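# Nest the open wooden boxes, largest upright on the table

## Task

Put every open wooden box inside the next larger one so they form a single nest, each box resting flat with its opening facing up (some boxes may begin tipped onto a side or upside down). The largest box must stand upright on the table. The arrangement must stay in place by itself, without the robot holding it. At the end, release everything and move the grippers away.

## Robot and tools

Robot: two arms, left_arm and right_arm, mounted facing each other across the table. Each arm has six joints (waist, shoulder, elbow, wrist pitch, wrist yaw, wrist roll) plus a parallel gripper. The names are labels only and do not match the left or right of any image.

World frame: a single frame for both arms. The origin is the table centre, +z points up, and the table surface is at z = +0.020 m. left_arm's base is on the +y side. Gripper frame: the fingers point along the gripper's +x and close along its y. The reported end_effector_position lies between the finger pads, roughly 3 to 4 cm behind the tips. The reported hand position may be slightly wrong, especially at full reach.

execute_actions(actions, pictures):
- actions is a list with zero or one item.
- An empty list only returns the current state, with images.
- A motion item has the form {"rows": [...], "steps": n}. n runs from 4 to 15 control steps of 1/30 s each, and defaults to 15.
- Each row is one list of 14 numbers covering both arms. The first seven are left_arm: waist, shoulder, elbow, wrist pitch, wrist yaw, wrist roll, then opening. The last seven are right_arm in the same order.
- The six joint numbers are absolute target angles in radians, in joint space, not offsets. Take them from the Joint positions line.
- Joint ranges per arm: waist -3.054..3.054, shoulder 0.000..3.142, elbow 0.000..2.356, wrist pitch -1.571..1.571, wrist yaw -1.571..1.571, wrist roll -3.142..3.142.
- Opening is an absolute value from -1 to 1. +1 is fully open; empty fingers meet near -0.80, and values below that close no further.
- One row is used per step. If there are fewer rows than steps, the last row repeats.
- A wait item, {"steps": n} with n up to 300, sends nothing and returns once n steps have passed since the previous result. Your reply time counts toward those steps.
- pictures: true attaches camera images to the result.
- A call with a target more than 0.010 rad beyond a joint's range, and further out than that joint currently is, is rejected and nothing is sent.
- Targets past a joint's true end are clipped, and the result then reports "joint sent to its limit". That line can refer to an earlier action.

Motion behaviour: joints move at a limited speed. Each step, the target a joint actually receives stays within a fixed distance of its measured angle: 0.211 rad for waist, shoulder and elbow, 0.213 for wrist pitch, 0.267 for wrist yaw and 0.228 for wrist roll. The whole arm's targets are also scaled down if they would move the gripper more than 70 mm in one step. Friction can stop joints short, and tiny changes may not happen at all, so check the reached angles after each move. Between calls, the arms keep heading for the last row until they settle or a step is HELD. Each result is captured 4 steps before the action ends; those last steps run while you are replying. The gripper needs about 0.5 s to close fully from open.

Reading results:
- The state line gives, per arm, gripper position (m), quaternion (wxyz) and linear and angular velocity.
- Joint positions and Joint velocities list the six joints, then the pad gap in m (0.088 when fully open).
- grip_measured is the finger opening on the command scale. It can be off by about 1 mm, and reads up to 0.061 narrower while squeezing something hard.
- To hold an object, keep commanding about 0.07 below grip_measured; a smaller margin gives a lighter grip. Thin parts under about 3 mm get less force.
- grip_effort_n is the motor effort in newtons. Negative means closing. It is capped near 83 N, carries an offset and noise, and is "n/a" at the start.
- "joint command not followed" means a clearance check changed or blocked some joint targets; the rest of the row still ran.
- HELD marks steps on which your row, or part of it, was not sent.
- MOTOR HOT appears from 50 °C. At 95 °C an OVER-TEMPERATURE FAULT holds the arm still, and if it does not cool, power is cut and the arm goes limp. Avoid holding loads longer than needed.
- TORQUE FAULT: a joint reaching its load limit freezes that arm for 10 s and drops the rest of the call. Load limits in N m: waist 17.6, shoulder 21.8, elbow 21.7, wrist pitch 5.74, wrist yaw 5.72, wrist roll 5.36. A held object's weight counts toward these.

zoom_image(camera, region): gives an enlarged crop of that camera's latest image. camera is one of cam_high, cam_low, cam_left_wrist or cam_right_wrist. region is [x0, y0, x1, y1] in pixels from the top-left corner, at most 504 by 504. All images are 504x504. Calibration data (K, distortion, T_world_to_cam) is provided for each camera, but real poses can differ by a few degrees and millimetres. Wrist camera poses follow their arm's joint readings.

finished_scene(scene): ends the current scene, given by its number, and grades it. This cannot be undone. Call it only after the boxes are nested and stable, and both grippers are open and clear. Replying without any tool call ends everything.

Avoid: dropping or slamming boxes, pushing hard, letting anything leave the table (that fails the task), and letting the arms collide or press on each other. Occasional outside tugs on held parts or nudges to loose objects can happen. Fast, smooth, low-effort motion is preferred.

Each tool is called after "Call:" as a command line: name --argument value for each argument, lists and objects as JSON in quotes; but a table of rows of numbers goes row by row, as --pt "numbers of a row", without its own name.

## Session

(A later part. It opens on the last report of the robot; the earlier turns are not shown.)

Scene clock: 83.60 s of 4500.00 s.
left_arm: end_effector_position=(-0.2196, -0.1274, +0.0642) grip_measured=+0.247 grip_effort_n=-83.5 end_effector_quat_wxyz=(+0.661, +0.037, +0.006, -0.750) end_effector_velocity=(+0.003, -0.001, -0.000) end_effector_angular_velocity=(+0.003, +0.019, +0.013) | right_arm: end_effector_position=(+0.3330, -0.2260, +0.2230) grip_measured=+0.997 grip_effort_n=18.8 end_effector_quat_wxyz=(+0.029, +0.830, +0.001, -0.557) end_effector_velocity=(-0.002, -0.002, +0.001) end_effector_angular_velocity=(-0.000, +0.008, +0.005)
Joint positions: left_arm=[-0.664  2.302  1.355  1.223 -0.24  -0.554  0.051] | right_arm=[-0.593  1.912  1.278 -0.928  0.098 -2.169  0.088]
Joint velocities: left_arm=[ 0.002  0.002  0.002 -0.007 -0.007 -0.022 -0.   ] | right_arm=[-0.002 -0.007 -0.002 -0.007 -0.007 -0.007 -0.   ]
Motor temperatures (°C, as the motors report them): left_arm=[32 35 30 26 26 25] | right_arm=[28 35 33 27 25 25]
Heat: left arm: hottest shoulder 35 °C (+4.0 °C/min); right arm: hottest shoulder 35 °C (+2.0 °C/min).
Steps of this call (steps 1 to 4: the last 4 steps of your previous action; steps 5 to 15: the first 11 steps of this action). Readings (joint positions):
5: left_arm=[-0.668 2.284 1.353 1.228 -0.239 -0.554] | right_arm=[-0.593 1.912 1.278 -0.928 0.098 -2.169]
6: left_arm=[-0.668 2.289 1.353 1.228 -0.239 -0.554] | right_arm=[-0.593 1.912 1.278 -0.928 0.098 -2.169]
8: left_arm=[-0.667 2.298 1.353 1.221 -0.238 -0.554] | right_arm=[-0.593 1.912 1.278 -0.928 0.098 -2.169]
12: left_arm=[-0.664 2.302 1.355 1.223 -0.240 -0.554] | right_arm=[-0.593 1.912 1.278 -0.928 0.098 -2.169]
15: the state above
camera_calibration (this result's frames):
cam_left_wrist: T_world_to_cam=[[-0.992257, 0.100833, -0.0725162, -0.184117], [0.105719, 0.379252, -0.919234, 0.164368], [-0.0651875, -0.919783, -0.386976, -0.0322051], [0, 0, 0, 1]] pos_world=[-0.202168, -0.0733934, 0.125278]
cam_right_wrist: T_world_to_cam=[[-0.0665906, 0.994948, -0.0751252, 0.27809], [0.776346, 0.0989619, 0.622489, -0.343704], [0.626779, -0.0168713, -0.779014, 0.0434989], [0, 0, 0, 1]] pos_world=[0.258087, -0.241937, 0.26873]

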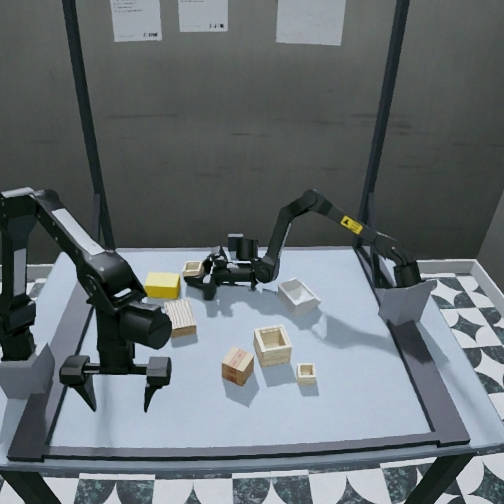

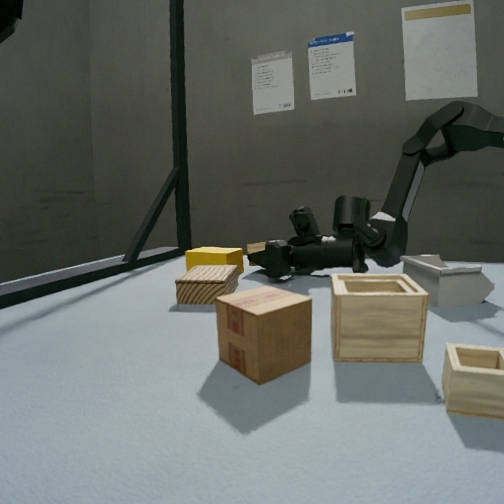

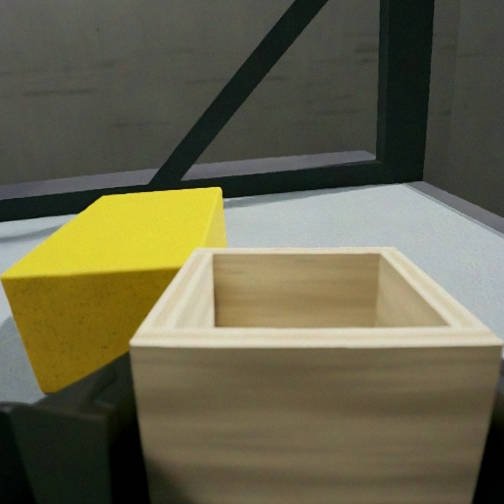

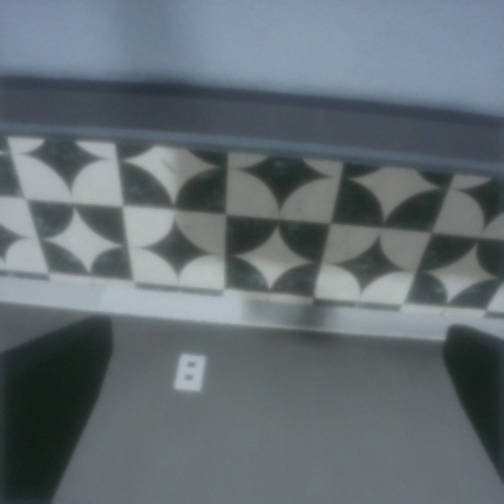

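Resting; release partially.

Call:
execute_actions --actions '[{"rows":[[-0.667,2.31,1.355,1.22,-0.244,-0.555,0.6,-0.593,1.912,1.278,-0.928,0.098,-2.169,1]],"steps":15}]'

Call:
execute_actions --actions '[{"rows":[[-0.667,2.0,1.35,0.95,-0.244,-0.555,0.6,-0.593,1.912,1.278,-0.928,0.098,-2.169,1]],"steps":15}]'

Call:
execute_actions --actions '[{"rows":[[-0.6,1.7,1.45,0.5,0,0.3,0.0,-0.593,1.912,1.278,-0.928,0.098,-2.169,1]],"steps":15}]'

Call:
execute_actions --actions '[{"rows":[[-0.40,1.75,1.608,-0.1,0.5,1.0,0.0,-0.593,1.912,1.278,-0.928,0.098,-2.169,1]],"steps":15}]'

Call:
execute_actions --actions '[{"rows":[[-0.45,1.97,1.73,-0.36,0.5,1.2,0.0,-0.593,1.912,1.278,-0.928,0.098,-2.169,1]],"steps":15}]' --pictures true

Scene clock: 84.23 s of 4500.00 s.
left_arm: end_effector_position=(-0.2195, -0.1274, +0.0641) grip_measured=+0.572 grip_effort_n=15.6 end_effector_quat_wxyz=(+0.661, +0.037, +0.006, -0.750) end_effector_velocity=(-0.003, -0.000, +0.003) end_effector_angular_velocity=(-0.011, +0.012, -0.002) | right_arm: end_effector_position=(+0.3330, -0.2260, +0.2230) grip_measured=+0.997 grip_effort_n=19.3 end_effector_quat_wxyz=(+0.029, +0.830, +0.001, -0.557) end_effector_velocity=(+0.001, +0.001, +0.001) end_effector_angular_velocity=(-0.001, -0.010, +0.010)
Joint positions: left_arm=[-0.664  2.302  1.355  1.223 -0.24  -0.554  0.067] | right_arm=[-0.593  1.912  1.278 -0.928  0.098 -2.169  0.088]
Joint velocities: left_arm=[-0.002 -0.002  0.002  0.007 -0.007 -0.007  0.01 ] | right_arm=[ 0.002 -0.002 -0.002  0.007  0.007 -0.007 -0.   ]
Motor temperatures (°C, as the motors report them): left_arm=[32 35 30 26 26 25] | right_arm=[28 35 33 27 25 25]
Heat: left arm: hottest shoulder 35 °C (+4.1 °C/min); right arm: hottest shoulder 35 °C (+2.0 °C/min).
Steps of this call (steps 1 to 4: the last 4 steps of your previous action; steps 5 to 8: the robot went on to your last target; steps 9 to 19: the first 11 steps of this action). Readings (joint positions):
9: left_arm=[-0.664 2.302 1.355 1.223 -0.240 -0.554] | right_arm=[-0.593 1.912 1.278 -0.928 0.098 -2.169]
10: left_arm=[-0.664 2.302 1.355 1.223 -0.240 -0.554] | right_arm=[-0.593 1.912 1.278 -0.928 0.098 -2.169]
12: left_arm=[-0.664 2.302 1.355 1.223 -0.240 -0.554] | right_arm=[-0.593 1.912 1.278 -0.928 0.098 -2.169]
16: left_arm=[-0.664 2.302 1.355 1.223 -0.240 -0.554] | right_arm=[-0.593 1.912 1.278 -0.928 0.098 -2.169]
19: the state above

Scene clock: 84.73 s of 4500.00 s.
left_arm: end_effector_position=(-0.2815, -0.1296, +0.1504) grip_measured=+0.597 grip_effort_n=15.6 end_effector_quat_wxyz=(+0.655, +0.025, +0.003, -0.755) end_effector_velocity=(-0.118, +0.008, +0.173) end_effector_angular_velocity=(-0.201, +0.108, -0.150) | right_arm: end_effector_position=(+0.3330, -0.2260, +0.2230) grip_measured=+0.997 grip_effort_n=19.8 end_effector_quat_wxyz=(+0.029, +0.830, +0.001, -0.557) end_effector_velocity=(-0.000, -0.001, -0.000) end_effector_angular_velocity=(-0.008, -0.003, -0.008)
Joint positions: left_arm=[-0.667  2.03   1.353  0.981 -0.241 -0.558  0.068] | right_arm=[-0.593  1.912  1.278 -0.928  0.098 -2.169  0.088]
Joint velocities: left_arm=[-0.002 -0.383  0.056 -0.168  0.007 -0.007  0.   ] | right_arm=[ 0.002  0.002  0.002 -0.007  0.007  0.007 -0.   ]
Motor temperatures (°C, as the motors report them): left_arm=[32 35 30 26 26 25] | right_arm=[28 35 33 27 25 25]
Heat: left arm: hottest shoulder 35 °C (+4.0 °C/min); right arm: hottest shoulder 35 °C (+2.0 °C/min).
Steps of this call (steps 1 to 4: the last 4 steps of your previous action; steps 5 to 15: the first 11 steps of this action). Readings (joint positions):
5: left_arm=[-0.664 2.288 1.355 1.205 -0.240 -0.554] | right_arm=[-0.593 1.912 1.278 -0.928 0.098 -2.169]
6: left_arm=[-0.664 2.263 1.351 1.147 -0.241 -0.561] | right_arm=[-0.593 1.912 1.278 -0.928 0.098 -2.169]
8: left_arm=[-0.665 2.210 1.347 1.074 -0.241 -0.559] | right_arm=[-0.593 1.912 1.278 -0.928 0.098 -2.169]
12: left_arm=[-0.667 2.090 1.347 1.004 -0.241 -0.558] | right_arm=[-0.593 1.912 1.278 -0.928 0.098 -2.169]
15: the state above

Scene clock: 85.23 s of 4500.00 s.
left_arm: end_effector_position=(-0.3353, -0.1197, +0.2328) grip_measured=+0.037 grip_effort_n=-18.8 end_effector_quat_wxyz=(+0.587, +0.188, -0.113, -0.779) end_effector_velocity=(-0.169, +0.078, +0.302) end_effector_angular_velocity=(-0.396, -1.331, -0.474) | right_arm: end_effector_position=(+0.3330, -0.2260, +0.2230) grip_measured=+0.997 grip_effort_n=18.8 end_effector_quat_wxyz=(+0.029, +0.830, +0.001, -0.557) end_effector_velocity=(-0.001, -0.002, -0.000) end_effector_angular_velocity=(-0.004, +0.010, +0.004)
Joint positions: left_arm=[-0.613  1.778  1.428  0.611 -0.038 -0.181  0.041] | right_arm=[-0.593  1.912  1.278 -0.928  0.098 -2.169  0.088]
Joint velocities: left_arm=[ 0.09  -0.716  0.212 -0.74   0.256  1.429 -0.013] | right_arm=[-0.002 -0.002 -0.002 -0.007 -0.007 -0.007 -0.   ]
Motor temperatures (°C, as the motors report them): left_arm=[32 36 30 26 26 25] | right_arm=[28 35 33 27 25 25]
Heat: left arm: hottest shoulder 36 °C (+5.1 °C/min); right arm: hottest shoulder 35 °C (+2.0 °C/min).
Steps of this call (steps 1 to 4: the last 4 steps of your previous action; steps 5 to 15: the first 11 steps of this action). Readings (joint positions):
5: left_arm=[-0.665 2.005 1.357 0.944 -0.229 -0.543] | right_arm=[-0.593 1.912 1.278 -0.928 0.098 -2.169]
6: left_arm=[-0.660 1.994 1.360 0.902 -0.194 -0.510] | right_arm=[-0.593 1.912 1.278 -0.928 0.098 -2.169]
8: left_arm=[-0.649 1.966 1.369 0.845 -0.145 -0.451] | right_arm=[-0.593 1.912 1.278 -0.928 0.098 -2.169]
12: left_arm=[-0.626 1.866 1.403 0.727 -0.078 -0.322] | right_arm=[-0.593 1.912 1.278 -0.928 0.098 -2.169]
15: the state above

Scene clock: 85.73 s of 4500.00 s.
left_arm: end_effector_position=(-0.2928, -0.1120, +0.2477) grip_measured=+0.004 grip_effort_n=-18.8 end_effector_quat_wxyz=(+0.370, +0.492, -0.244, -0.750) end_effector_velocity=(+0.084, +0.110, -0.215) end_effector_angular_velocity=(+0.875, -1.159, -0.385) | right_arm: end_effector_position=(+0.3330, -0.2260, +0.2230) grip_measured=+0.997 grip_effort_n=19.3 end_effector_quat_wxyz=(+0.029, +0.830, +0.001, -0.557) end_effector_velocity=(+0.002, -0.000, +0.001) end_effector_angular_velocity=(-0.005, -0.009, +0.019)
Joint positions: left_arm=[-0.402  1.732  1.593  0.056  0.448  0.547  0.039] | right_arm=[-0.593  1.912  1.278 -0.928  0.098 -2.169  0.088]
Joint velocities: left_arm=[-0.051  0.022  0.046 -1.238  0.403  1.443 -0.   ] | right_arm=[-0.002 -0.002 -0.002  0.007  0.007 -0.022 -0.   ]
Motor temperatures (°C, as the motors report them): left_arm=[32 36 30 27 26 25] | right_arm=[28 35 33 27 25 25]
Heat: left arm: hottest shoulder 36 °C (+5.0 °C/min); right arm: hottest shoulder 35 °C (+2.0 °C/min).
Steps of this call (steps 1 to 4: the last 4 steps of your previous action; steps 5 to 15: the first 11 steps of this action). Readings (joint positions):
5: left_arm=[-0.599 1.713 1.462 0.516 0.017 0.062] | right_arm=[-0.593 1.912 1.278 -0.928 0.098 -2.169]
6: left_arm=[-0.575 1.716 1.493 0.462 0.088 0.110] | right_arm=[-0.593 1.912 1.278 -0.928 0.098 -2.169]
8: left_arm=[-0.504 1.728 1.540 0.372 0.197 0.207] | right_arm=[-0.593 1.912 1.278 -0.928 0.098 -2.169]
12: left_arm=[-0.407 1.731 1.582 0.191 0.382 0.401] | right_arm=[-0.593 1.912 1.278 -0.928 0.098 -2.169]
15: the state above

Scene clock: 86.23 s of 4500.00 s.
left_arm: end_effector_position=(-0.2282, -0.0916, +0.1186) grip_measured=+0.003 grip_effort_n=-18.8 end_effector_quat_wxyz=(+0.143, +0.674, -0.225, -0.688) end_effector_velocity=(+0.071, +0.033, -0.108) end_effector_angular_velocity=(+0.309, -0.273, -0.157) | right_arm: end_effector_position=(+0.3330, -0.2260, +0.2230) grip_measured=+0.997 grip_effort_n=19.3 end_effector_quat_wxyz=(+0.029, +0.830, +0.001, -0.557) end_effector_velocity=(-0.003, -0.001, -0.001) end_effector_angular_velocity=(-0.000, +0.010, -0.005)
Joint positions: left_arm=[-0.45   1.957  1.699 -0.336  0.493  1.141  0.039] | right_arm=[-0.593  1.912  1.278 -0.928  0.098 -2.169  0.088]
Joint velocities: left_arm=[-0.027  0.198  0.012 -0.212  0.007  0.432  0.   ] | right_arm=[ 0.002 -0.002 -0.002 -0.007 -0.007  0.007 -0.   ]
Motor temperatures (°C, as the motors report them): left_arm=[32 36 30 27 26 25] | right_arm=[28 35 33 27 25 25]
Heat: left arm: hottest shoulder 36 °C (+5.1 °C/min); right arm: hottest shoulder 35 °C (+2.0 °C/min).
Steps of this call (steps 1 to 4: the last 4 steps of your previous action; steps 5 to 15: the first 11 steps of this action). Readings (joint positions):
5: left_arm=[-0.407 1.755 1.603 -0.077 0.484 0.784] | right_arm=[-0.593 1.912 1.278 -0.928 0.098 -2.169]
6: left_arm=[-0.410 1.778 1.630 -0.108 0.487 0.820] | right_arm=[-0.593 1.912 1.278 -0.928 0.098 -2.169]
8: left_arm=[-0.422 1.826 1.673 -0.171 0.488 0.894] | right_arm=[-0.593 1.912 1.278 -0.928 0.098 -2.169]
12: left_arm=[-0.443 1.918 1.699 -0.296 0.493 1.071] | right_arm=[-0.593 1.912 1.278 -0.928 0.098 -2.169]
15: the state above
camera_calibration (this result's frames):
cam_left_wrist: T_world_to_cam=[[0.136431, 0.838881, -0.52694, 0.186746], [0.951502, 0.0370883, 0.305399, 0.218128], [0.275736, -0.54305, -0.793137, 0.181677], [0, 0, 0, 1]] pos_world=[-0.283122, -0.0660884, 0.175883]
cam_right_wrist: T_world_to_cam=[[-0.0665906, 0.994948, -0.0751252, 0.27809], [0.776346, 0.0989619, 0.622489, -0.343704], [0.626779, -0.0168713, -0.779014, 0.0434989], [0, 0, 0, 1]] pos_world=[0.258087, -0.241937, 0.26873]

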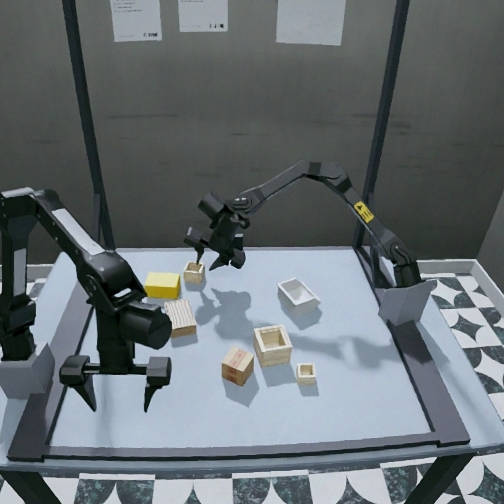

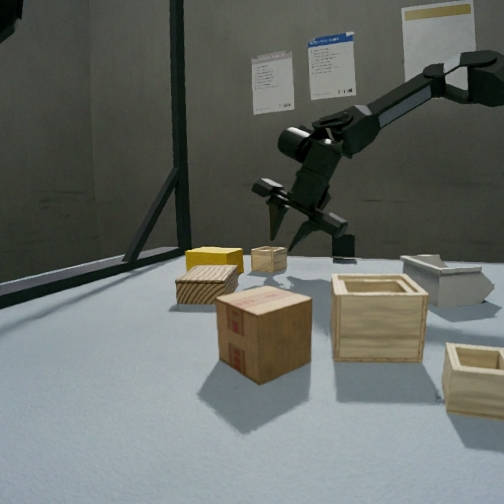

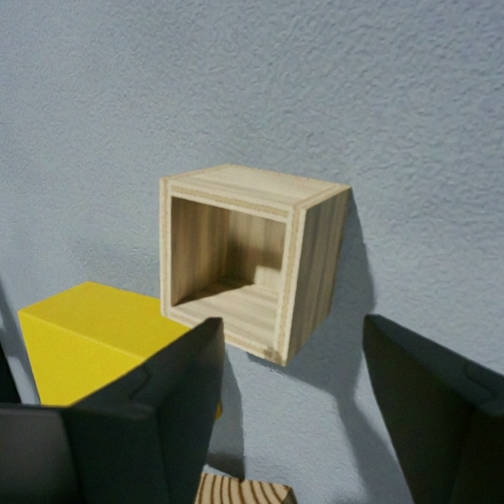

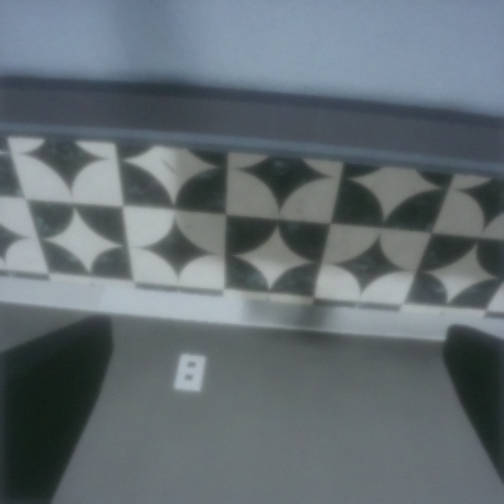

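Upright. Continue.

Call:
execute_actions --actions '[{"rows":[[-0.475,2.05,1.79,-0.35,0.5,1.2,0.0,-0.593,1.912,1.278,-0.928,0.098,-2.169,1]],"steps":15}]' --pictures true

Scene clock: 86.73 s of 4500.00 s.
left_arm: end_effector_position=(-0.2313, -0.1000, +0.0953) grip_measured=+0.003 grip_effort_n=-18.4 end_effector_quat_wxyz=(+0.111, +0.677, -0.235, -0.688) end_effector_velocity=(+0.011, -0.002, -0.016) end_effector_angular_velocity=(+0.018, -0.014, +0.011) | right_arm: end_effector_position=(+0.3330, -0.2260, +0.2230) grip_measured=+0.997 grip_effort_n=19.8 end_effector_quat_wxyz=(+0.029, +0.830, +0.001, -0.557) end_effector_velocity=(-0.001, -0.002, -0.000) end_effector_angular_velocity=(-0.004, +0.010, +0.004)
Joint positions: left_arm=[-0.477  2.038  1.774 -0.35   0.497  1.196  0.039] | right_arm=[-0.593  1.912  1.278 -0.928  0.098 -2.169  0.088]
Joint velocities: left_arm=[-0.002  0.042  0.007  0.007 -0.007  0.007  0.   ] | right_arm=[-0.002 -0.002 -0.002 -0.007 -0.007 -0.007 -0.   ]
Motor temperatures (°C, as the motors report them): left_arm=[32 36 30 27 26 25] | right_arm=[28 35 33 27 25 25]
Heat: left arm: hottest shoulder 36 °C (+5.0 °C/min); right arm: hottest shoulder 35 °C (+2.0 °C/min).
Steps of this call (steps 1 to 4: the last 4 steps of your previous action; steps 5 to 15: the first 11 steps of this action). Readings (joint positions):
5: left_arm=[-0.451 1.967 1.722 -0.352 0.496 1.183] | right_arm=[-0.593 1.912 1.278 -0.928 0.098 -2.169]
6: left_arm=[-0.453 1.977 1.740 -0.351 0.497 1.186] | right_arm=[-0.593 1.912 1.278 -0.928 0.098 -2.169]
8: left_arm=[-0.461 1.997 1.765 -0.346 0.497 1.191] | right_arm=[-0.593 1.912 1.278 -0.928 0.098 -2.169]
12: left_arm=[-0.474 2.027 1.774 -0.350 0.497 1.195] | right_arm=[-0.593 1.912 1.278 -0.928 0.098 -2.169]
15: the state above
camera_calibration (this result's frames):
cam_left_wrist: T_world_to_cam=[[0.195081, 0.845344, -0.49733, 0.193291], [0.944934, -0.0261458, 0.326215, 0.218614], [0.262761, -0.533582, -0.803895, 0.158448], [0, 0, 0, 1]] pos_world=[-0.285917, -0.0731368, 0.15219]
cam_right_wrist: T_world_to_cam=[[-0.0665906, 0.994948, -0.0751252, 0.27809], [0.776346, 0.0989619, 0.622489, -0.343704], [0.626779, -0.0168713, -0.779014, 0.0434989], [0, 0, 0, 1]] pos_world=[0.258087, -0.241937, 0.26873]

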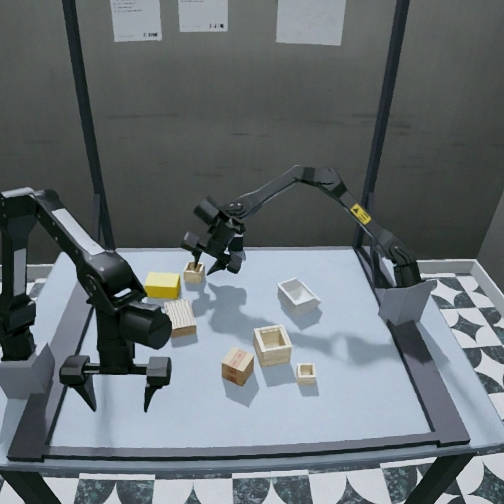

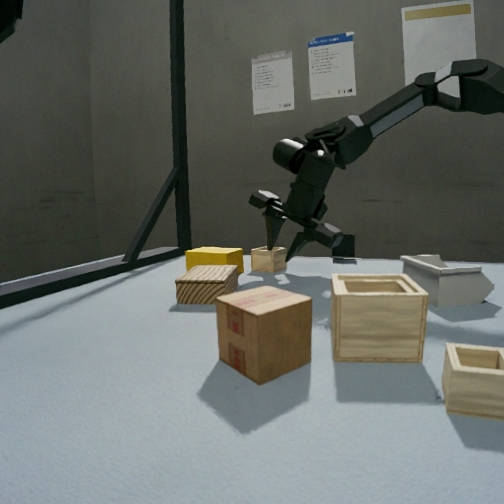

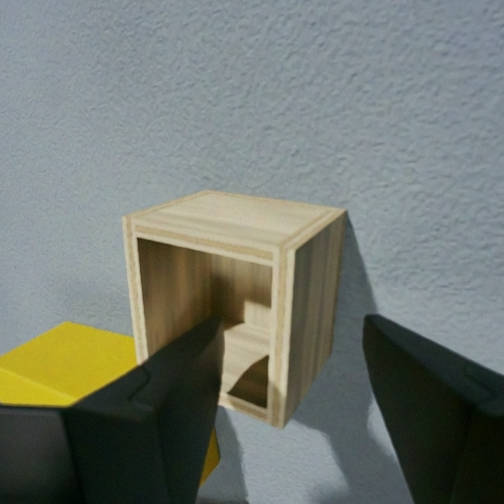

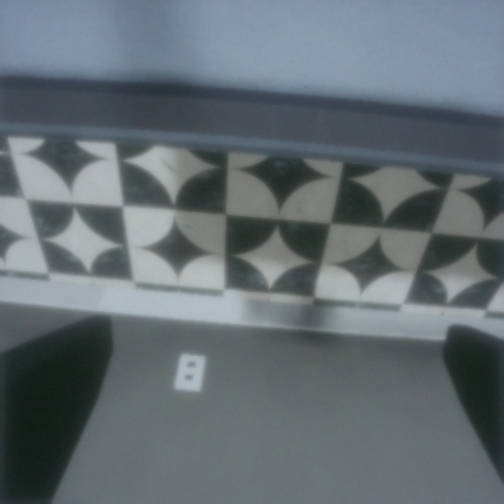

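Call:
execute_actions --actions '[{"rows":[[-0.495,2.11,1.83,-0.34,0.5,1.2,0.0,-0.593,1.912,1.278,-0.928,0.098,-2.169,1]],"steps":15}]' --pictures true

Scene clock: 87.23 s of 4500.00 s.
left_arm: end_effector_position=(-0.2318, -0.1056, +0.0765) grip_measured=+0.003 grip_effort_n=-17.4 end_effector_quat_wxyz=(+0.101, +0.676, -0.233, -0.692) end_effector_velocity=(-0.018, -0.012, +0.018) end_effector_angular_velocity=(-0.050, +0.005, -0.041) | right_arm: end_effector_position=(+0.3330, -0.2260, +0.2230) grip_measured=+0.997 grip_effort_n=19.3 end_effector_quat_wxyz=(+0.029, +0.830, +0.001, -0.557) end_effector_velocity=(+0.003, -0.001, +0.001) end_effector_angular_velocity=(+0.002, -0.010, +0.000)
Joint positions: left_arm=[-0.495  2.096  1.817 -0.342  0.498  1.197  0.039] | right_arm=[-0.593  1.912  1.278 -0.928  0.098 -2.169  0.088]
Joint velocities: left_arm=[-0.002 -0.007  0.061 -0.007 -0.007  0.007 -0.   ] | right_arm=[-0.007 -0.002 -0.002  0.007  0.007 -0.007 -0.   ]
Motor temperatures (°C, as the motors report them): left_arm=[33 36 30 27 26 25] | right_arm=[28 35 33 27 25 25]
Heat: left arm: hottest shoulder 36 °C (+4.1 °C/min); right arm: hottest shoulder 35 °C (+2.0 °C/min).
Steps of this call (steps 1 to 4: the last 4 steps of your previous action; steps 5 to 15: the first 11 steps of this action). Readings (joint positions):
5: left_arm=[-0.477 2.043 1.784 -0.351 0.497 1.197] | right_arm=[-0.593 1.912 1.278 -0.928 0.098 -2.169]
6: left_arm=[-0.478 2.051 1.795 -0.348 0.497 1.197] | right_arm=[-0.593 1.912 1.278 -0.928 0.098 -2.169]
8: left_arm=[-0.483 2.067 1.811 -0.342 0.497 1.197] | right_arm=[-0.593 1.912 1.278 -0.928 0.098 -2.169]
12: left_arm=[-0.494 2.090 1.815 -0.342 0.497 1.197] | right_arm=[-0.593 1.912 1.278 -0.928 0.098 -2.169]
15: the state above
camera_calibration (this result's frames):
cam_left_wrist: T_world_to_cam=[[0.202708, 0.85184, -0.482988, 0.190132], [0.94559, -0.0420885, 0.322628, 0.223869], [0.254499, -0.522108, -0.814023, 0.140544], [0, 0, 0, 1]] pos_world=[-0.285998, -0.0791605, 0.134011]
cam_right_wrist: T_world_to_cam=[[-0.0665906, 0.994948, -0.0751252, 0.27809], [0.776346, 0.0989619, 0.622489, -0.343704], [0.626779, -0.0168713, -0.779014, 0.0434989], [0, 0, 0, 1]] pos_world=[0.258087, -0.241937, 0.26873]

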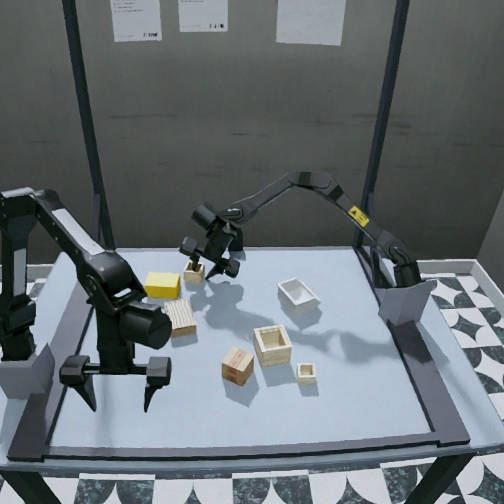

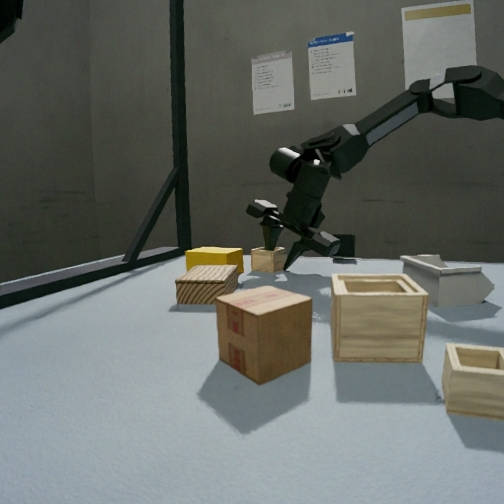

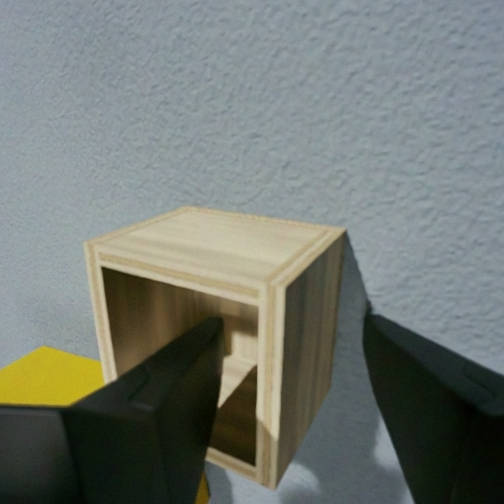

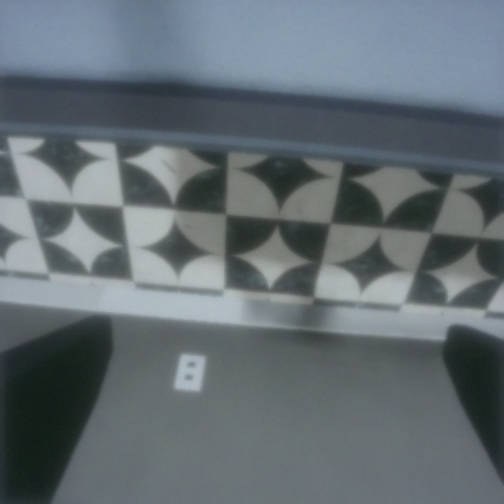

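Fingers straddle the wall; tips near rim. A little lower.

Call:
execute_actions --actions '[{"rows":[[-0.50,2.15,1.845,-0.335,0.5,1.2,0.0,-0.593,1.912,1.278,-0.928,0.098,-2.169,1]],"steps":12}]'

Call:
execute_actions --actions '[{"rows":[[-0.50,2.15,1.845,-0.335,0.5,1.2,-0.9,-0.593,1.912,1.278,-0.928,0.098,-2.169,1]],"steps":15}]' --pictures true

Scene clock: 87.63 s of 4500.00 s.
left_arm: end_effector_position=(-0.2314, -0.1111, +0.0736) grip_measured=+0.003 grip_effort_n=-16.5 end_effector_quat_wxyz=(+0.101, +0.673, -0.236, -0.694) end_effector_velocity=(-0.000, +0.001, -0.019) end_effector_angular_velocity=(+0.035, -0.004, +0.012) | right_arm: end_effector_position=(+0.3330, -0.2260, +0.2230) grip_measured=+0.997 grip_effort_n=19.3 end_effector_quat_wxyz=(+0.029, +0.830, +0.001, -0.557) end_effector_velocity=(-0.003, +0.001, +0.000) end_effector_angular_velocity=(+0.007, +0.020, +0.008)
Joint positions: left_arm=[-0.494  2.119  1.842 -0.335  0.503  1.197  0.039] | right_arm=[-0.593  1.912  1.278 -0.928  0.098 -2.169  0.088]
Joint velocities: left_arm=[-0.022  0.046  0.037 -0.022 -0.007 -0.007 -0.   ] | right_arm=[-0.002 -0.002  0.002 -0.007 -0.022 -0.007 -0.   ]
Motor temperatures (°C, as the motors report them): left_arm=[33 36 30 27 26 25] | right_arm=[28 35 33 27 25 25]
Heat: left arm: hottest shoulder 36 °C (+4.0 °C/min); right arm: hottest shoulder 35 °C (+2.0 °C/min).
Steps of this call (steps 1 to 4: the last 4 steps of your previous action; steps 5 to 12: the first 8 steps of this action). Readings (joint positions):
5: left_arm=[-0.495 2.099 1.823 -0.341 0.498 1.197] | right_arm=[-0.593 1.912 1.278 -0.928 0.098 -2.169]
6: left_arm=[-0.496 2.105 1.828 -0.340 0.498 1.197] | right_arm=[-0.593 1.912 1.278 -0.928 0.098 -2.169]
8: left_arm=[-0.495 2.113 1.834 -0.338 0.501 1.197] | right_arm=[-0.593 1.912 1.278 -0.928 0.098 -2.169]
12: the state above

Scene clock: 88.13 s of 4500.00 s.
left_arm: end_effector_position=(-0.2299, -0.1113, +0.0700) grip_measured=-0.725 grip_effort_n=-83.5 end_effector_quat_wxyz=(+0.100, +0.673, -0.235, -0.694) end_effector_velocity=(+0.005, +0.004, -0.003) end_effector_angular_velocity=(+0.012, -0.018, +0.030) | right_arm: end_effector_position=(+0.3330, -0.2260, +0.2230) grip_measured=+0.997 grip_effort_n=19.3 end_effector_quat_wxyz=(+0.029, +0.830, +0.001, -0.557) end_effector_velocity=(-0.003, -0.005, -0.002) end_effector_angular_velocity=(-0.020, +0.021, -0.001)
Joint positions: left_arm=[-0.496  2.128  1.845 -0.332  0.503  1.198  0.003] | right_arm=[-0.593  1.912  1.278 -0.928  0.098 -2.169  0.088]
Joint velocities: left_arm=[-0.002 -0.002 -0.007 -0.022 -0.022 -0.007 -0.   ] | right_arm=[-0.002  0.002 -0.002 -0.022 -0.007 -0.007 -0.   ]
Motor temperatures (°C, as the motors report them): left_arm=[33 36 30 27 26 25] | right_arm=[28 35 33 27 25 25]
Heat: left arm: hottest shoulder 36 °C (+4.1 °C/min); right arm: hottest shoulder 35 °C (+2.0 °C/min).
Steps of this call (steps 1 to 4: the last 4 steps of your previous action; steps 5 to 15: the first 11 steps of this action). Readings (joint positions):
5: left_arm=[-0.494 2.122 1.844 -0.335 0.503 1.197] | right_arm=[-0.593 1.912 1.278 -0.928 0.098 -2.169]
6: left_arm=[-0.495 2.122 1.844 -0.334 0.503 1.197] | right_arm=[-0.593 1.912 1.278 -0.928 0.098 -2.169]
8: left_arm=[-0.496 2.125 1.844 -0.337 0.505 1.197] | right_arm=[-0.593 1.912 1.278 -0.928 0.098 -2.169]
12: left_arm=[-0.496 2.128 1.845 -0.333 0.503 1.198] | right_arm=[-0.593 1.912 1.278 -0.928 0.098 -2.169]
15: the state above
camera_calibration (this result's frames):
cam_left_wrist: T_world_to_cam=[[0.205443, 0.850298, -0.484548, 0.192091], [0.946928, -0.0476352, 0.317895, 0.223983], [0.247224, -0.524141, -0.814958, 0.129942], [0, 0, 0, 1]] pos_world=[-0.283684, -0.0845574, 0.127771]
cam_right_wrist: T_world_to_cam=[[-0.0665906, 0.994948, -0.0751252, 0.27809], [0.776346, 0.0989619, 0.622489, -0.343704], [0.626779, -0.0168713, -0.779014, 0.0434989], [0, 0, 0, 1]] pos_world=[0.258087, -0.241937, 0.26873]

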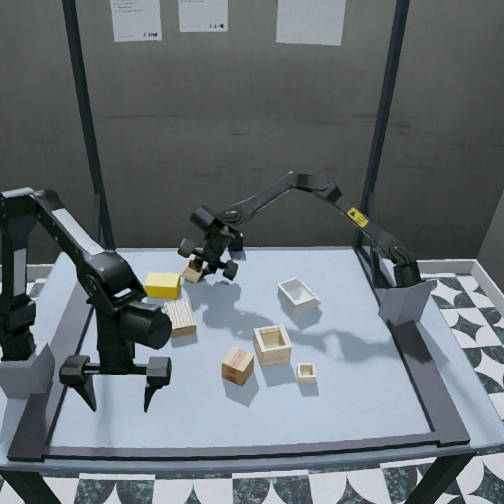

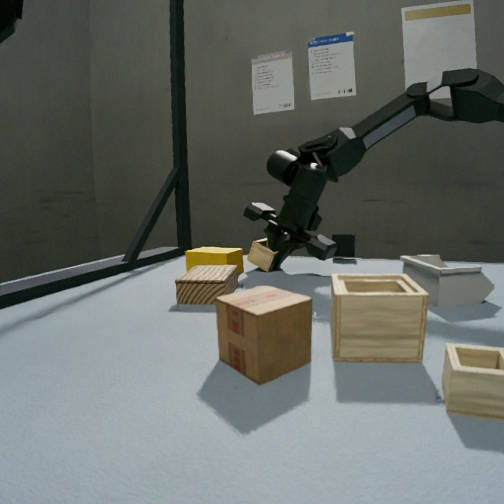

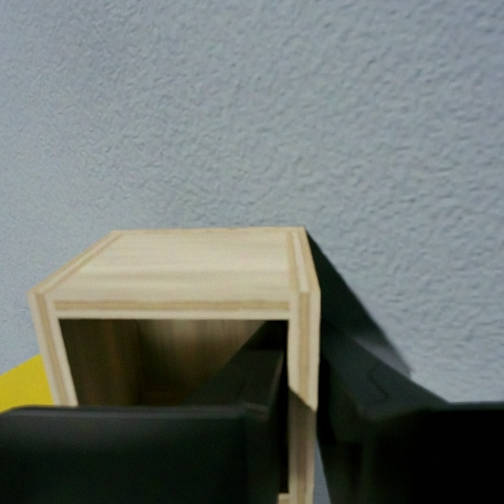

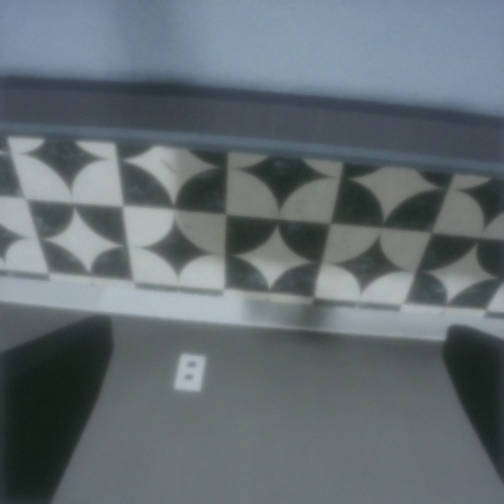

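Call:
execute_actions --actions '[{"rows":[[-0.45,1.85,1.75,-0.5,0.5,1.2,-0.9,-0.593,1.912,1.278,-0.928,0.098,-2.169,1]],"steps":15}]'

Call:
execute_actions --actions '[{"rows":[[-0.05,1.95,1.75,-1.1,0.6,1.8,-0.9,-0.593,1.912,1.278,-0.928,0.098,-2.169,1]],"steps":15}]'

Call:
execute_actions --actions '[{"rows":[[0.215,2.1,1.5,-1.16,0.711,1.97,-0.9,-0.593,1.912,1.278,-0.928,0.098,-2.169,1]],"steps":15}]'

Call:
execute_actions --actions '[{"rows":[[0.215,2.185,1.449,-1.032,0.711,1.97,-0.9,-0.593,1.912,1.278,-0.928,0.098,-2.169,1]],"steps":15}]'

Call:
execute_actions --actions '[{"steps":8}]' --pictures true

Scene clock: 88.70 s of 4500.00 s.
left_arm: end_effector_position=(-0.2601, -0.0796, +0.1575) grip_measured=-0.725 grip_effort_n=-83.5 end_effector_quat_wxyz=(+0.120, +0.675, -0.246, -0.685) end_effector_velocity=(-0.115, +0.036, +0.164) end_effector_angular_velocity=(-0.235, +0.060, -0.172) | right_arm: end_effector_position=(+0.3330, -0.2260, +0.2230) grip_measured=+0.997 grip_effort_n=19.8 end_effector_quat_wxyz=(+0.029, +0.830, +0.001, -0.557) end_effector_velocity=(+0.000, +0.001, +0.000) end_effector_angular_velocity=(+0.008, +0.003, +0.008)
Joint positions: left_arm=[-0.455  1.874  1.766 -0.482  0.501  1.198  0.003] | right_arm=[-0.593  1.912  1.278 -0.928  0.098 -2.169  0.088]
Joint velocities: left_arm=[ 0.007 -0.413 -0.002 -0.11   0.007 -0.007 -0.   ] | right_arm=[-0.002 -0.002 -0.002  0.007 -0.007 -0.007  0.   ]
Motor temperatures (°C, as the motors report them): left_arm=[33 36 30 27 26 25] | right_arm=[28 35 33 27 25 25]
Heat: left arm: hottest shoulder 36 °C (+4.0 °C/min); right arm: hottest shoulder 35 °C (+2.0 °C/min).
Steps of this call (steps 1 to 4: the last 4 steps of your previous action; steps 5 to 6: the robot went on to your last target; steps 7 to 17: the first 11 steps of this action). Readings (joint positions):
7: left_arm=[-0.495 2.117 1.839 -0.340 0.502 1.198] | right_arm=[-0.593 1.912 1.278 -0.928 0.098 -2.169]
8: left_arm=[-0.492 2.093 1.821 -0.385 0.501 1.198] | right_arm=[-0.593 1.912 1.278 -0.928 0.098 -2.169]
10: left_arm=[-0.482 2.040 1.783 -0.439 0.501 1.198] | right_arm=[-0.593 1.912 1.278 -0.928 0.098 -2.169]
14: left_arm=[-0.461 1.934 1.766 -0.473 0.501 1.198] | right_arm=[-0.593 1.912 1.278 -0.928 0.098 -2.169]
17: the state above

Scene clock: 89.20 s of 4500.00 s.
left_arm: end_effector_position=(-0.1254, -0.0469, +0.1883) grip_measured=-0.725 grip_effort_n=-83.5 end_effector_quat_wxyz=(+0.077, +0.748, -0.157, -0.641) end_effector_velocity=(+0.395, +0.171, +0.165) end_effector_angular_velocity=(+0.543, -0.420, +0.282) | right_arm: end_effector_position=(+0.3330, -0.2260, +0.2230) grip_measured=+0.997 grip_effort_n=19.3 end_effector_quat_wxyz=(+0.029, +0.830, +0.001, -0.557) end_effector_velocity=(-0.001, -0.006, -0.002) end_effector_angular_velocity=(-0.024, +0.021, +0.008)
Joint positions: left_arm=[-0.187  1.924  1.757 -0.812  0.576  1.537  0.003] | right_arm=[-0.593  1.912  1.278 -0.928  0.098 -2.169  0.088]
Joint velocities: left_arm=[ 0.921  0.115  0.002 -1.136  0.125  1.267 -0.   ] | right_arm=[-0.007  0.002 -0.002 -0.022 -0.007 -0.022 -0.   ]
Motor temperatures (°C, as the motors report them): left_arm=[33 36 30 27 26 25] | right_arm=[28 36 33 27 25 25]
Heat: left arm: hottest shoulder 36 °C (+4.1 °C/min); right arm: hottest shoulder 36 °C (+3.0 °C/min).
Steps of this call (steps 1 to 4: the last 4 steps of your previous action; steps 5 to 15: the first 11 steps of this action). Readings (joint positions):
5: left_arm=[-0.452 1.858 1.763 -0.506 0.508 1.214] | right_arm=[-0.593 1.912 1.278 -0.928 0.098 -2.169]
6: left_arm=[-0.439 1.864 1.763 -0.538 0.525 1.246] | right_arm=[-0.593 1.912 1.278 -0.928 0.098 -2.169]
8: left_arm=[-0.395 1.878 1.763 -0.593 0.543 1.304] | right_arm=[-0.593 1.912 1.278 -0.928 0.098 -2.169]
12: left_arm=[-0.279 1.909 1.759 -0.712 0.564 1.429] | right_arm=[-0.593 1.912 1.278 -0.928 0.098 -2.169]
15: the state above

Scene clock: 89.70 s of 4500.00 s.
left_arm: end_effector_position=(+0.0232, +0.0777, +0.1832) grip_measured=-0.725 grip_effort_n=-83.5 end_effector_quat_wxyz=(+0.071, +0.723, +0.056, -0.685) end_effector_velocity=(+0.245, +0.243, +0.004) end_effector_angular_velocity=(+0.199, +0.304, +0.879) | right_arm: end_effector_position=(+0.3330, -0.2260, +0.2230) grip_measured=+0.997 grip_effort_n=19.3 end_effector_quat_wxyz=(+0.029, +0.830, +0.001, -0.557) end_effector_velocity=(-0.002, -0.002, -0.001) end_effector_angular_velocity=(+0.004, +0.023, +0.002)
Joint positions: left_arm=[ 0.156  2.067  1.547 -1.133  0.683  1.923  0.003] | right_arm=[-0.593  1.912  1.278 -0.928  0.098 -2.169  0.088]
Joint velocities: left_arm=[ 0.706  0.325 -0.457 -0.256  0.066  0.33  -0.   ] | right_arm=[-0.007 -0.002 -0.002 -0.007 -0.022 -0.007 -0.   ]
Motor temperatures (°C, as the motors report them): left_arm=[33 36 30 27 26 25] | right_arm=[28 36 33 27 25 25]
Heat: left arm: hottest shoulder 36 °C (+4.0 °C/min); right arm: hottest shoulder 36 °C (+3.0 °C/min).
Steps of this call (steps 1 to 4: the last 4 steps of your previous action; steps 5 to 15: the first 11 steps of this action). Readings (joint positions):
5: left_arm=[-0.065 1.941 1.746 -1.006 0.593 1.724] | right_arm=[-0.593 1.912 1.278 -0.928 0.098 -2.169]
6: left_arm=[-0.049 1.947 1.730 -1.017 0.611 1.746] | right_arm=[-0.593 1.912 1.278 -0.928 0.098 -2.169]
8: left_arm=[-0.015 1.964 1.694 -1.046 0.632 1.791] | right_arm=[-0.593 1.912 1.278 -0.928 0.098 -2.169]
12: left_arm=[0.076 2.027 1.606 -1.096 0.662 1.870] | right_arm=[-0.593 1.912 1.278 -0.928 0.098 -2.169]
15: the state above

Scene clock: 90.20 s of 4500.00 s.
left_arm: end_effector_position=(+0.0651, +0.1066, +0.1499) grip_measured=-0.725 grip_effort_n=-83.5 end_effector_quat_wxyz=(+0.085, +0.702, +0.091, -0.701) end_effector_velocity=(+0.007, -0.009, -0.000) end_effector_angular_velocity=(-0.034, -0.035, -0.038) | right_arm: end_effector_position=(+0.3330, -0.2260, +0.2230) grip_measured=+0.997 grip_effort_n=19.3 end_effector_quat_wxyz=(+0.029, +0.830, +0.001, -0.557) end_effector_velocity=(-0.002, -0.003, -0.002) end_effector_angular_velocity=(-0.008, +0.013, +0.003)
Joint positions: left_arm=[ 0.209  2.178  1.453 -1.041  0.708  1.966  0.003] | right_arm=[-0.593  1.912  1.278 -0.928  0.098 -2.169  0.088]
Joint velocities: left_arm=[-0.002 -0.002 -0.002  0.066 -0.007 -0.007  0.   ] | right_arm=[-0.002 -0.002 -0.007 -0.007 -0.007 -0.007 -0.   ]
Motor temperatures (°C, as the motors report them): left_arm=[33 36 30 26 26 25] | right_arm=[28 36 33 27 25 25]
Heat: left arm: hottest shoulder 36 °C (+4.1 °C/min); right arm: hottest shoulder 36 °C (+3.0 °C/min).
Steps of this call (steps 1 to 4: the last 4 steps of your previous action; steps 5 to 15: the first 11 steps of this action). Readings (joint positions):
5: left_arm=[0.210 2.098 1.506 -1.143 0.701 1.955] | right_arm=[-0.593 1.912 1.278 -0.928 0.098 -2.169]
6: left_arm=[0.210 2.105 1.498 -1.114 0.706 1.959] | right_arm=[-0.593 1.912 1.278 -0.928 0.098 -2.169]
8: left_arm=[0.209 2.130 1.486 -1.075 0.708 1.962] | right_arm=[-0.593 1.912 1.278 -0.928 0.098 -2.169]
12: left_arm=[0.209 2.174 1.456 -1.050 0.708 1.965] | right_arm=[-0.593 1.912 1.278 -0.928 0.098 -2.169]
15: the state above

Scene clock: 90.47 s of 4500.00 s.
left_arm: end_effector_position=(+0.0659, +0.1059, +0.1496) grip_measured=-0.725 grip_effort_n=-83.5 end_effector_quat_wxyz=(+0.085, +0.703, +0.089, -0.701) end_effector_velocity=(-0.000, +0.002, +0.001) end_effector_angular_velocity=(+0.016, -0.016, -0.008) | right_arm: end_effector_position=(+0.3330, -0.2260, +0.2230) grip_measured=+0.997 grip_effort_n=18.8 end_effector_quat_wxyz=(+0.029, +0.830, +0.001, -0.557) end_effector_velocity=(-0.003, -0.002, -0.002) end_effector_angular_velocity=(-0.010, +0.013, +0.007)
Joint positions: left_arm=[ 0.209  2.178  1.452 -1.034  0.708  1.967  0.003] | right_arm=[-0.593  1.912  1.278 -0.928  0.098 -2.169  0.088]
Joint velocities: left_arm=[-0.002 -0.007 -0.002 -0.007 -0.022  0.007  0.   ] | right_arm=[ 0.002 -0.002 -0.007 -0.007 -0.007 -0.007 -0.   ]
Motor temperatures (°C, as the motors report them): left_arm=[33 36 30 26 26 25] | right_arm=[28 36 33 27 25 25]
Heat: left arm: hottest shoulder 36 °C (+4.0 °C/min); right arm: hottest shoulder 36 °C (+3.0 °C/min).
Kept back: nothing.
Steps of this call (steps 1 to 4: the last 4 steps of your previous action; steps 5 to 8: the robot went on to your last target). Readings (joint positions):
1: left_arm=[0.209 2.178 1.453 -1.038 0.708 1.966] | right_arm=[-0.593 1.912 1.278 -0.928 0.098 -2.169]
2: left_arm=[0.209 2.178 1.453 -1.037 0.708 1.967] | right_arm=[-0.593 1.912 1.278 -0.928 0.098 -2.169]
4: left_arm=[0.209 2.178 1.453 -1.036 0.708 1.967] | right_arm=[-0.593 1.912 1.278 -0.928 0.098 -2.169]
8: the state above
camera_calibration (this result's frames):
cam_left_wrist: T_world_to_cam=[[-0.212647, 0.976855, -0.0231586, -0.069718], [0.919518, 0.208071, 0.333455, -0.0987394], [0.330556, 0.0496135, -0.942482, 0.188402], [0, 0, 0, 1]] pos_world=[0.0136898, 0.0793019, 0.208876]
cam_right_wrist: T_world_to_cam=[[-0.0665906, 0.994948, -0.0751252, 0.27809], [0.776346, 0.0989619, 0.622489, -0.343704], [0.626779, -0.0168713, -0.779014, 0.0434989], [0, 0, 0, 1]] pos_world=[0.258087, -0.241937, 0.26873]

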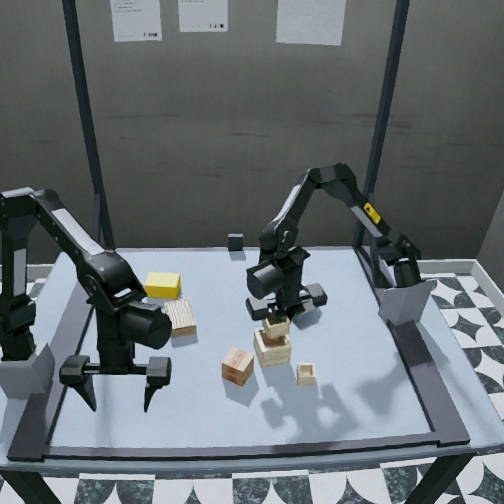

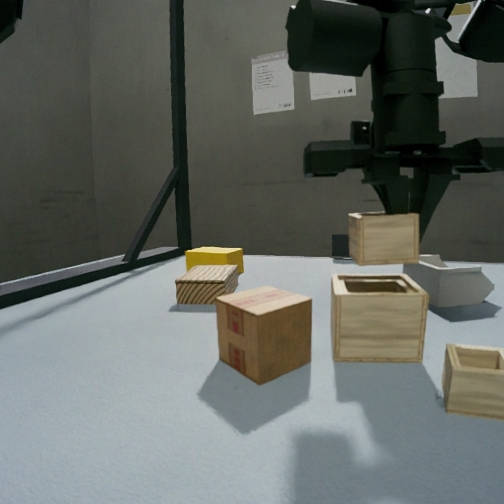

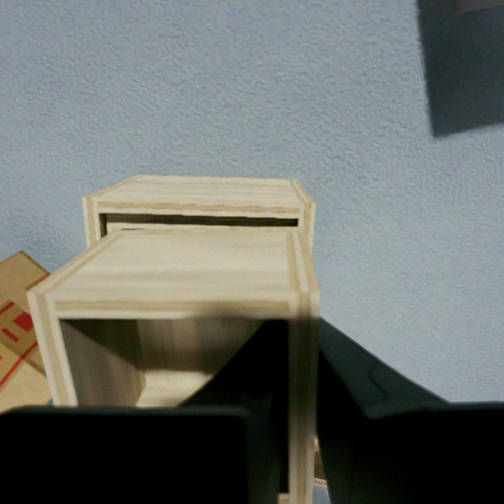

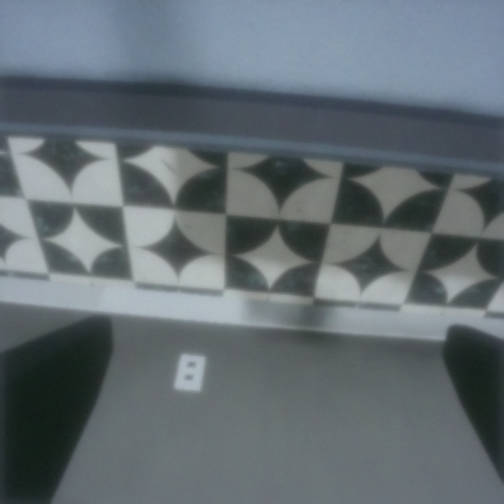

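Call:
execute_actions --actions '[{"rows":[[0.18,2.22,1.436,-0.972,0.712,1.937,-0.9,-0.593,1.912,1.278,-0.928,0.098,-2.169,1]],"steps":15}]'

Call:
execute_actions --actions '[{"steps":8}]' --pictures true

Scene clock: 91.30 s of 4500.00 s.
left_arm: end_effector_position=(+0.0690, +0.1041, +0.1312) grip_measured=-0.725 grip_effort_n=-83.5 end_effector_quat_wxyz=(+0.078, +0.703, +0.090, -0.701) end_effector_velocity=(+0.005, -0.001, +0.001) end_effector_angular_velocity=(-0.003, -0.028, +0.009) | right_arm: end_effector_position=(+0.3330, -0.2260, +0.2230) grip_measured=+0.997 grip_effort_n=19.8 end_effector_quat_wxyz=(+0.029, +0.830, +0.001, -0.557) end_effector_velocity=(-0.003, -0.005, -0.002) end_effector_angular_velocity=(-0.020, +0.021, -0.001)
Joint positions: left_arm=[ 0.178  2.21   1.44  -0.977  0.708  1.942  0.003] | right_arm=[-0.593  1.912  1.278 -0.928  0.098 -2.169  0.088]
Joint velocities: left_arm=[ 0.002 -0.002 -0.002  0.022 -0.022 -0.022 -0.   ] | right_arm=[-0.002  0.002 -0.002 -0.022 -0.007 -0.007 -0.   ]
Motor temperatures (°C, as the motors report them): left_arm=[33 36 30 26 26 25] | right_arm=[28 36 33 27 25 25]
Heat: left arm: hottest shoulder 36 °C (+4.0 °C/min); right arm: hottest shoulder 36 °C (+3.0 °C/min).
Steps of this call (steps 1 to 14: the robot went on to your last target; steps 15 to 25: the first 11 steps of this action). Readings (joint positions):
15: left_arm=[0.209 2.180 1.451 -1.029 0.708 1.966] | right_arm=[-0.593 1.912 1.278 -0.928 0.098 -2.169]
16: left_arm=[0.205 2.184 1.450 -1.014 0.708 1.961] | right_arm=[-0.593 1.912 1.278 -0.928 0.098 -2.169]
18: left_arm=[0.196 2.194 1.448 -0.995 0.708 1.952] | right_arm=[-0.593 1.912 1.278 -0.928 0.098 -2.169]
22: left_arm=[0.180 2.209 1.441 -0.982 0.708 1.944] | right_arm=[-0.593 1.912 1.278 -0.928 0.098 -2.169]
25: the state above

Scene clock: 91.57 s of 4500.00 s.
left_arm: end_effector_position=(+0.0693, +0.1036, +0.1312) grip_measured=-0.725 grip_effort_n=-83.5 end_effector_quat_wxyz=(+0.079, +0.704, +0.090, -0.701) end_effector_velocity=(-0.001, +0.003, -0.001) end_effector_angular_velocity=(+0.013, -0.000, +0.013) | right_arm: end_effector_position=(+0.3330, -0.2260, +0.2230) grip_measured=+0.997 grip_effort_n=19.3 end_effector_quat_wxyz=(+0.029, +0.830, +0.001, -0.557) end_effector_velocity=(-0.003, -0.001, -0.001) end_effector_angular_velocity=(+0.003, +0.023, +0.006)
Joint positions: left_arm=[ 0.178  2.21   1.44  -0.974  0.708  1.94   0.003] | right_arm=[-0.593  1.912  1.278 -0.928  0.098 -2.169  0.088]
Joint velocities: left_arm=[-0.002 -0.002 -0.007 -0.007 -0.007 -0.007 -0.   ] | right_arm=[-0.002 -0.002 -0.002 -0.007 -0.022 -0.007 -0.   ]
Motor temperatures (°C, as the motors report them): left_arm=[33 36 30 26 26 25] | right_arm=[28 36 33 27 25 25]
Heat: left arm: hottest shoulder 36 °C (+4.0 °C/min); right arm: hottest shoulder 36 °C (+3.0 °C/min).
Kept back: nothing.
Steps of this call (steps 1 to 4: the last 4 steps of your previous action; steps 5 to 8: the robot went on to your last target). Readings (joint positions):
1: left_arm=[0.178 2.210 1.440 -0.976 0.708 1.942] | right_arm=[-0.593 1.912 1.278 -0.928 0.098 -2.169]
2: left_arm=[0.178 2.210 1.440 -0.976 0.708 1.941] | right_arm=[-0.593 1.912 1.278 -0.928 0.098 -2.169]
4: left_arm=[0.178 2.210 1.440 -0.975 0.708 1.941] | right_arm=[-0.593 1.912 1.278 -0.928 0.098 -2.169]
8: the state above
camera_calibration (this result's frames):
cam_left_wrist: T_world_to_cam=[[-0.206419, 0.978368, -0.013649, -0.0689914], [0.9209, 0.19897, 0.335193, -0.0946045], [0.330658, 0.0566208, -0.942051, 0.169253], [0, 0, 0, 1]] pos_world=[0.0169154, 0.0767393, 0.190214]
cam_right_wrist: T_world_to_cam=[[-0.0665906, 0.994948, -0.0751252, 0.27809], [0.776346, 0.0989619, 0.622489, -0.343704], [0.626779, -0.0168713, -0.779014, 0.0434989], [0, 0, 0, 1]] pos_world=[0.258087, -0.241937, 0.26873]

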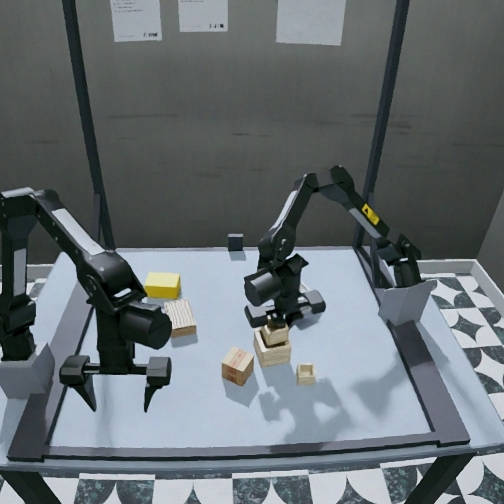

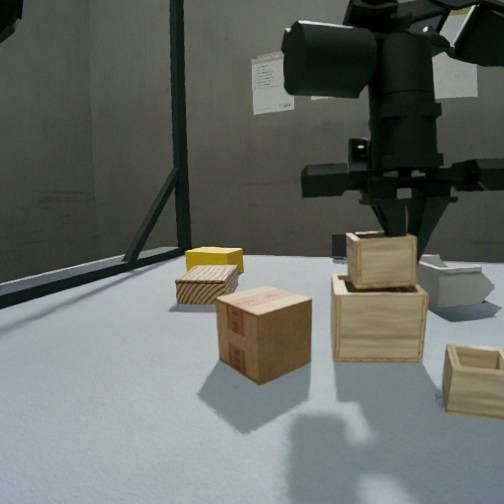

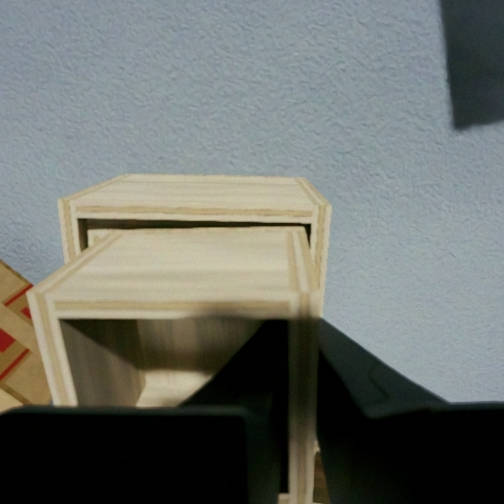

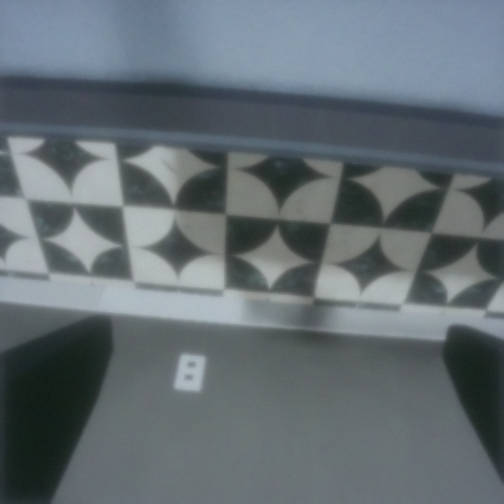

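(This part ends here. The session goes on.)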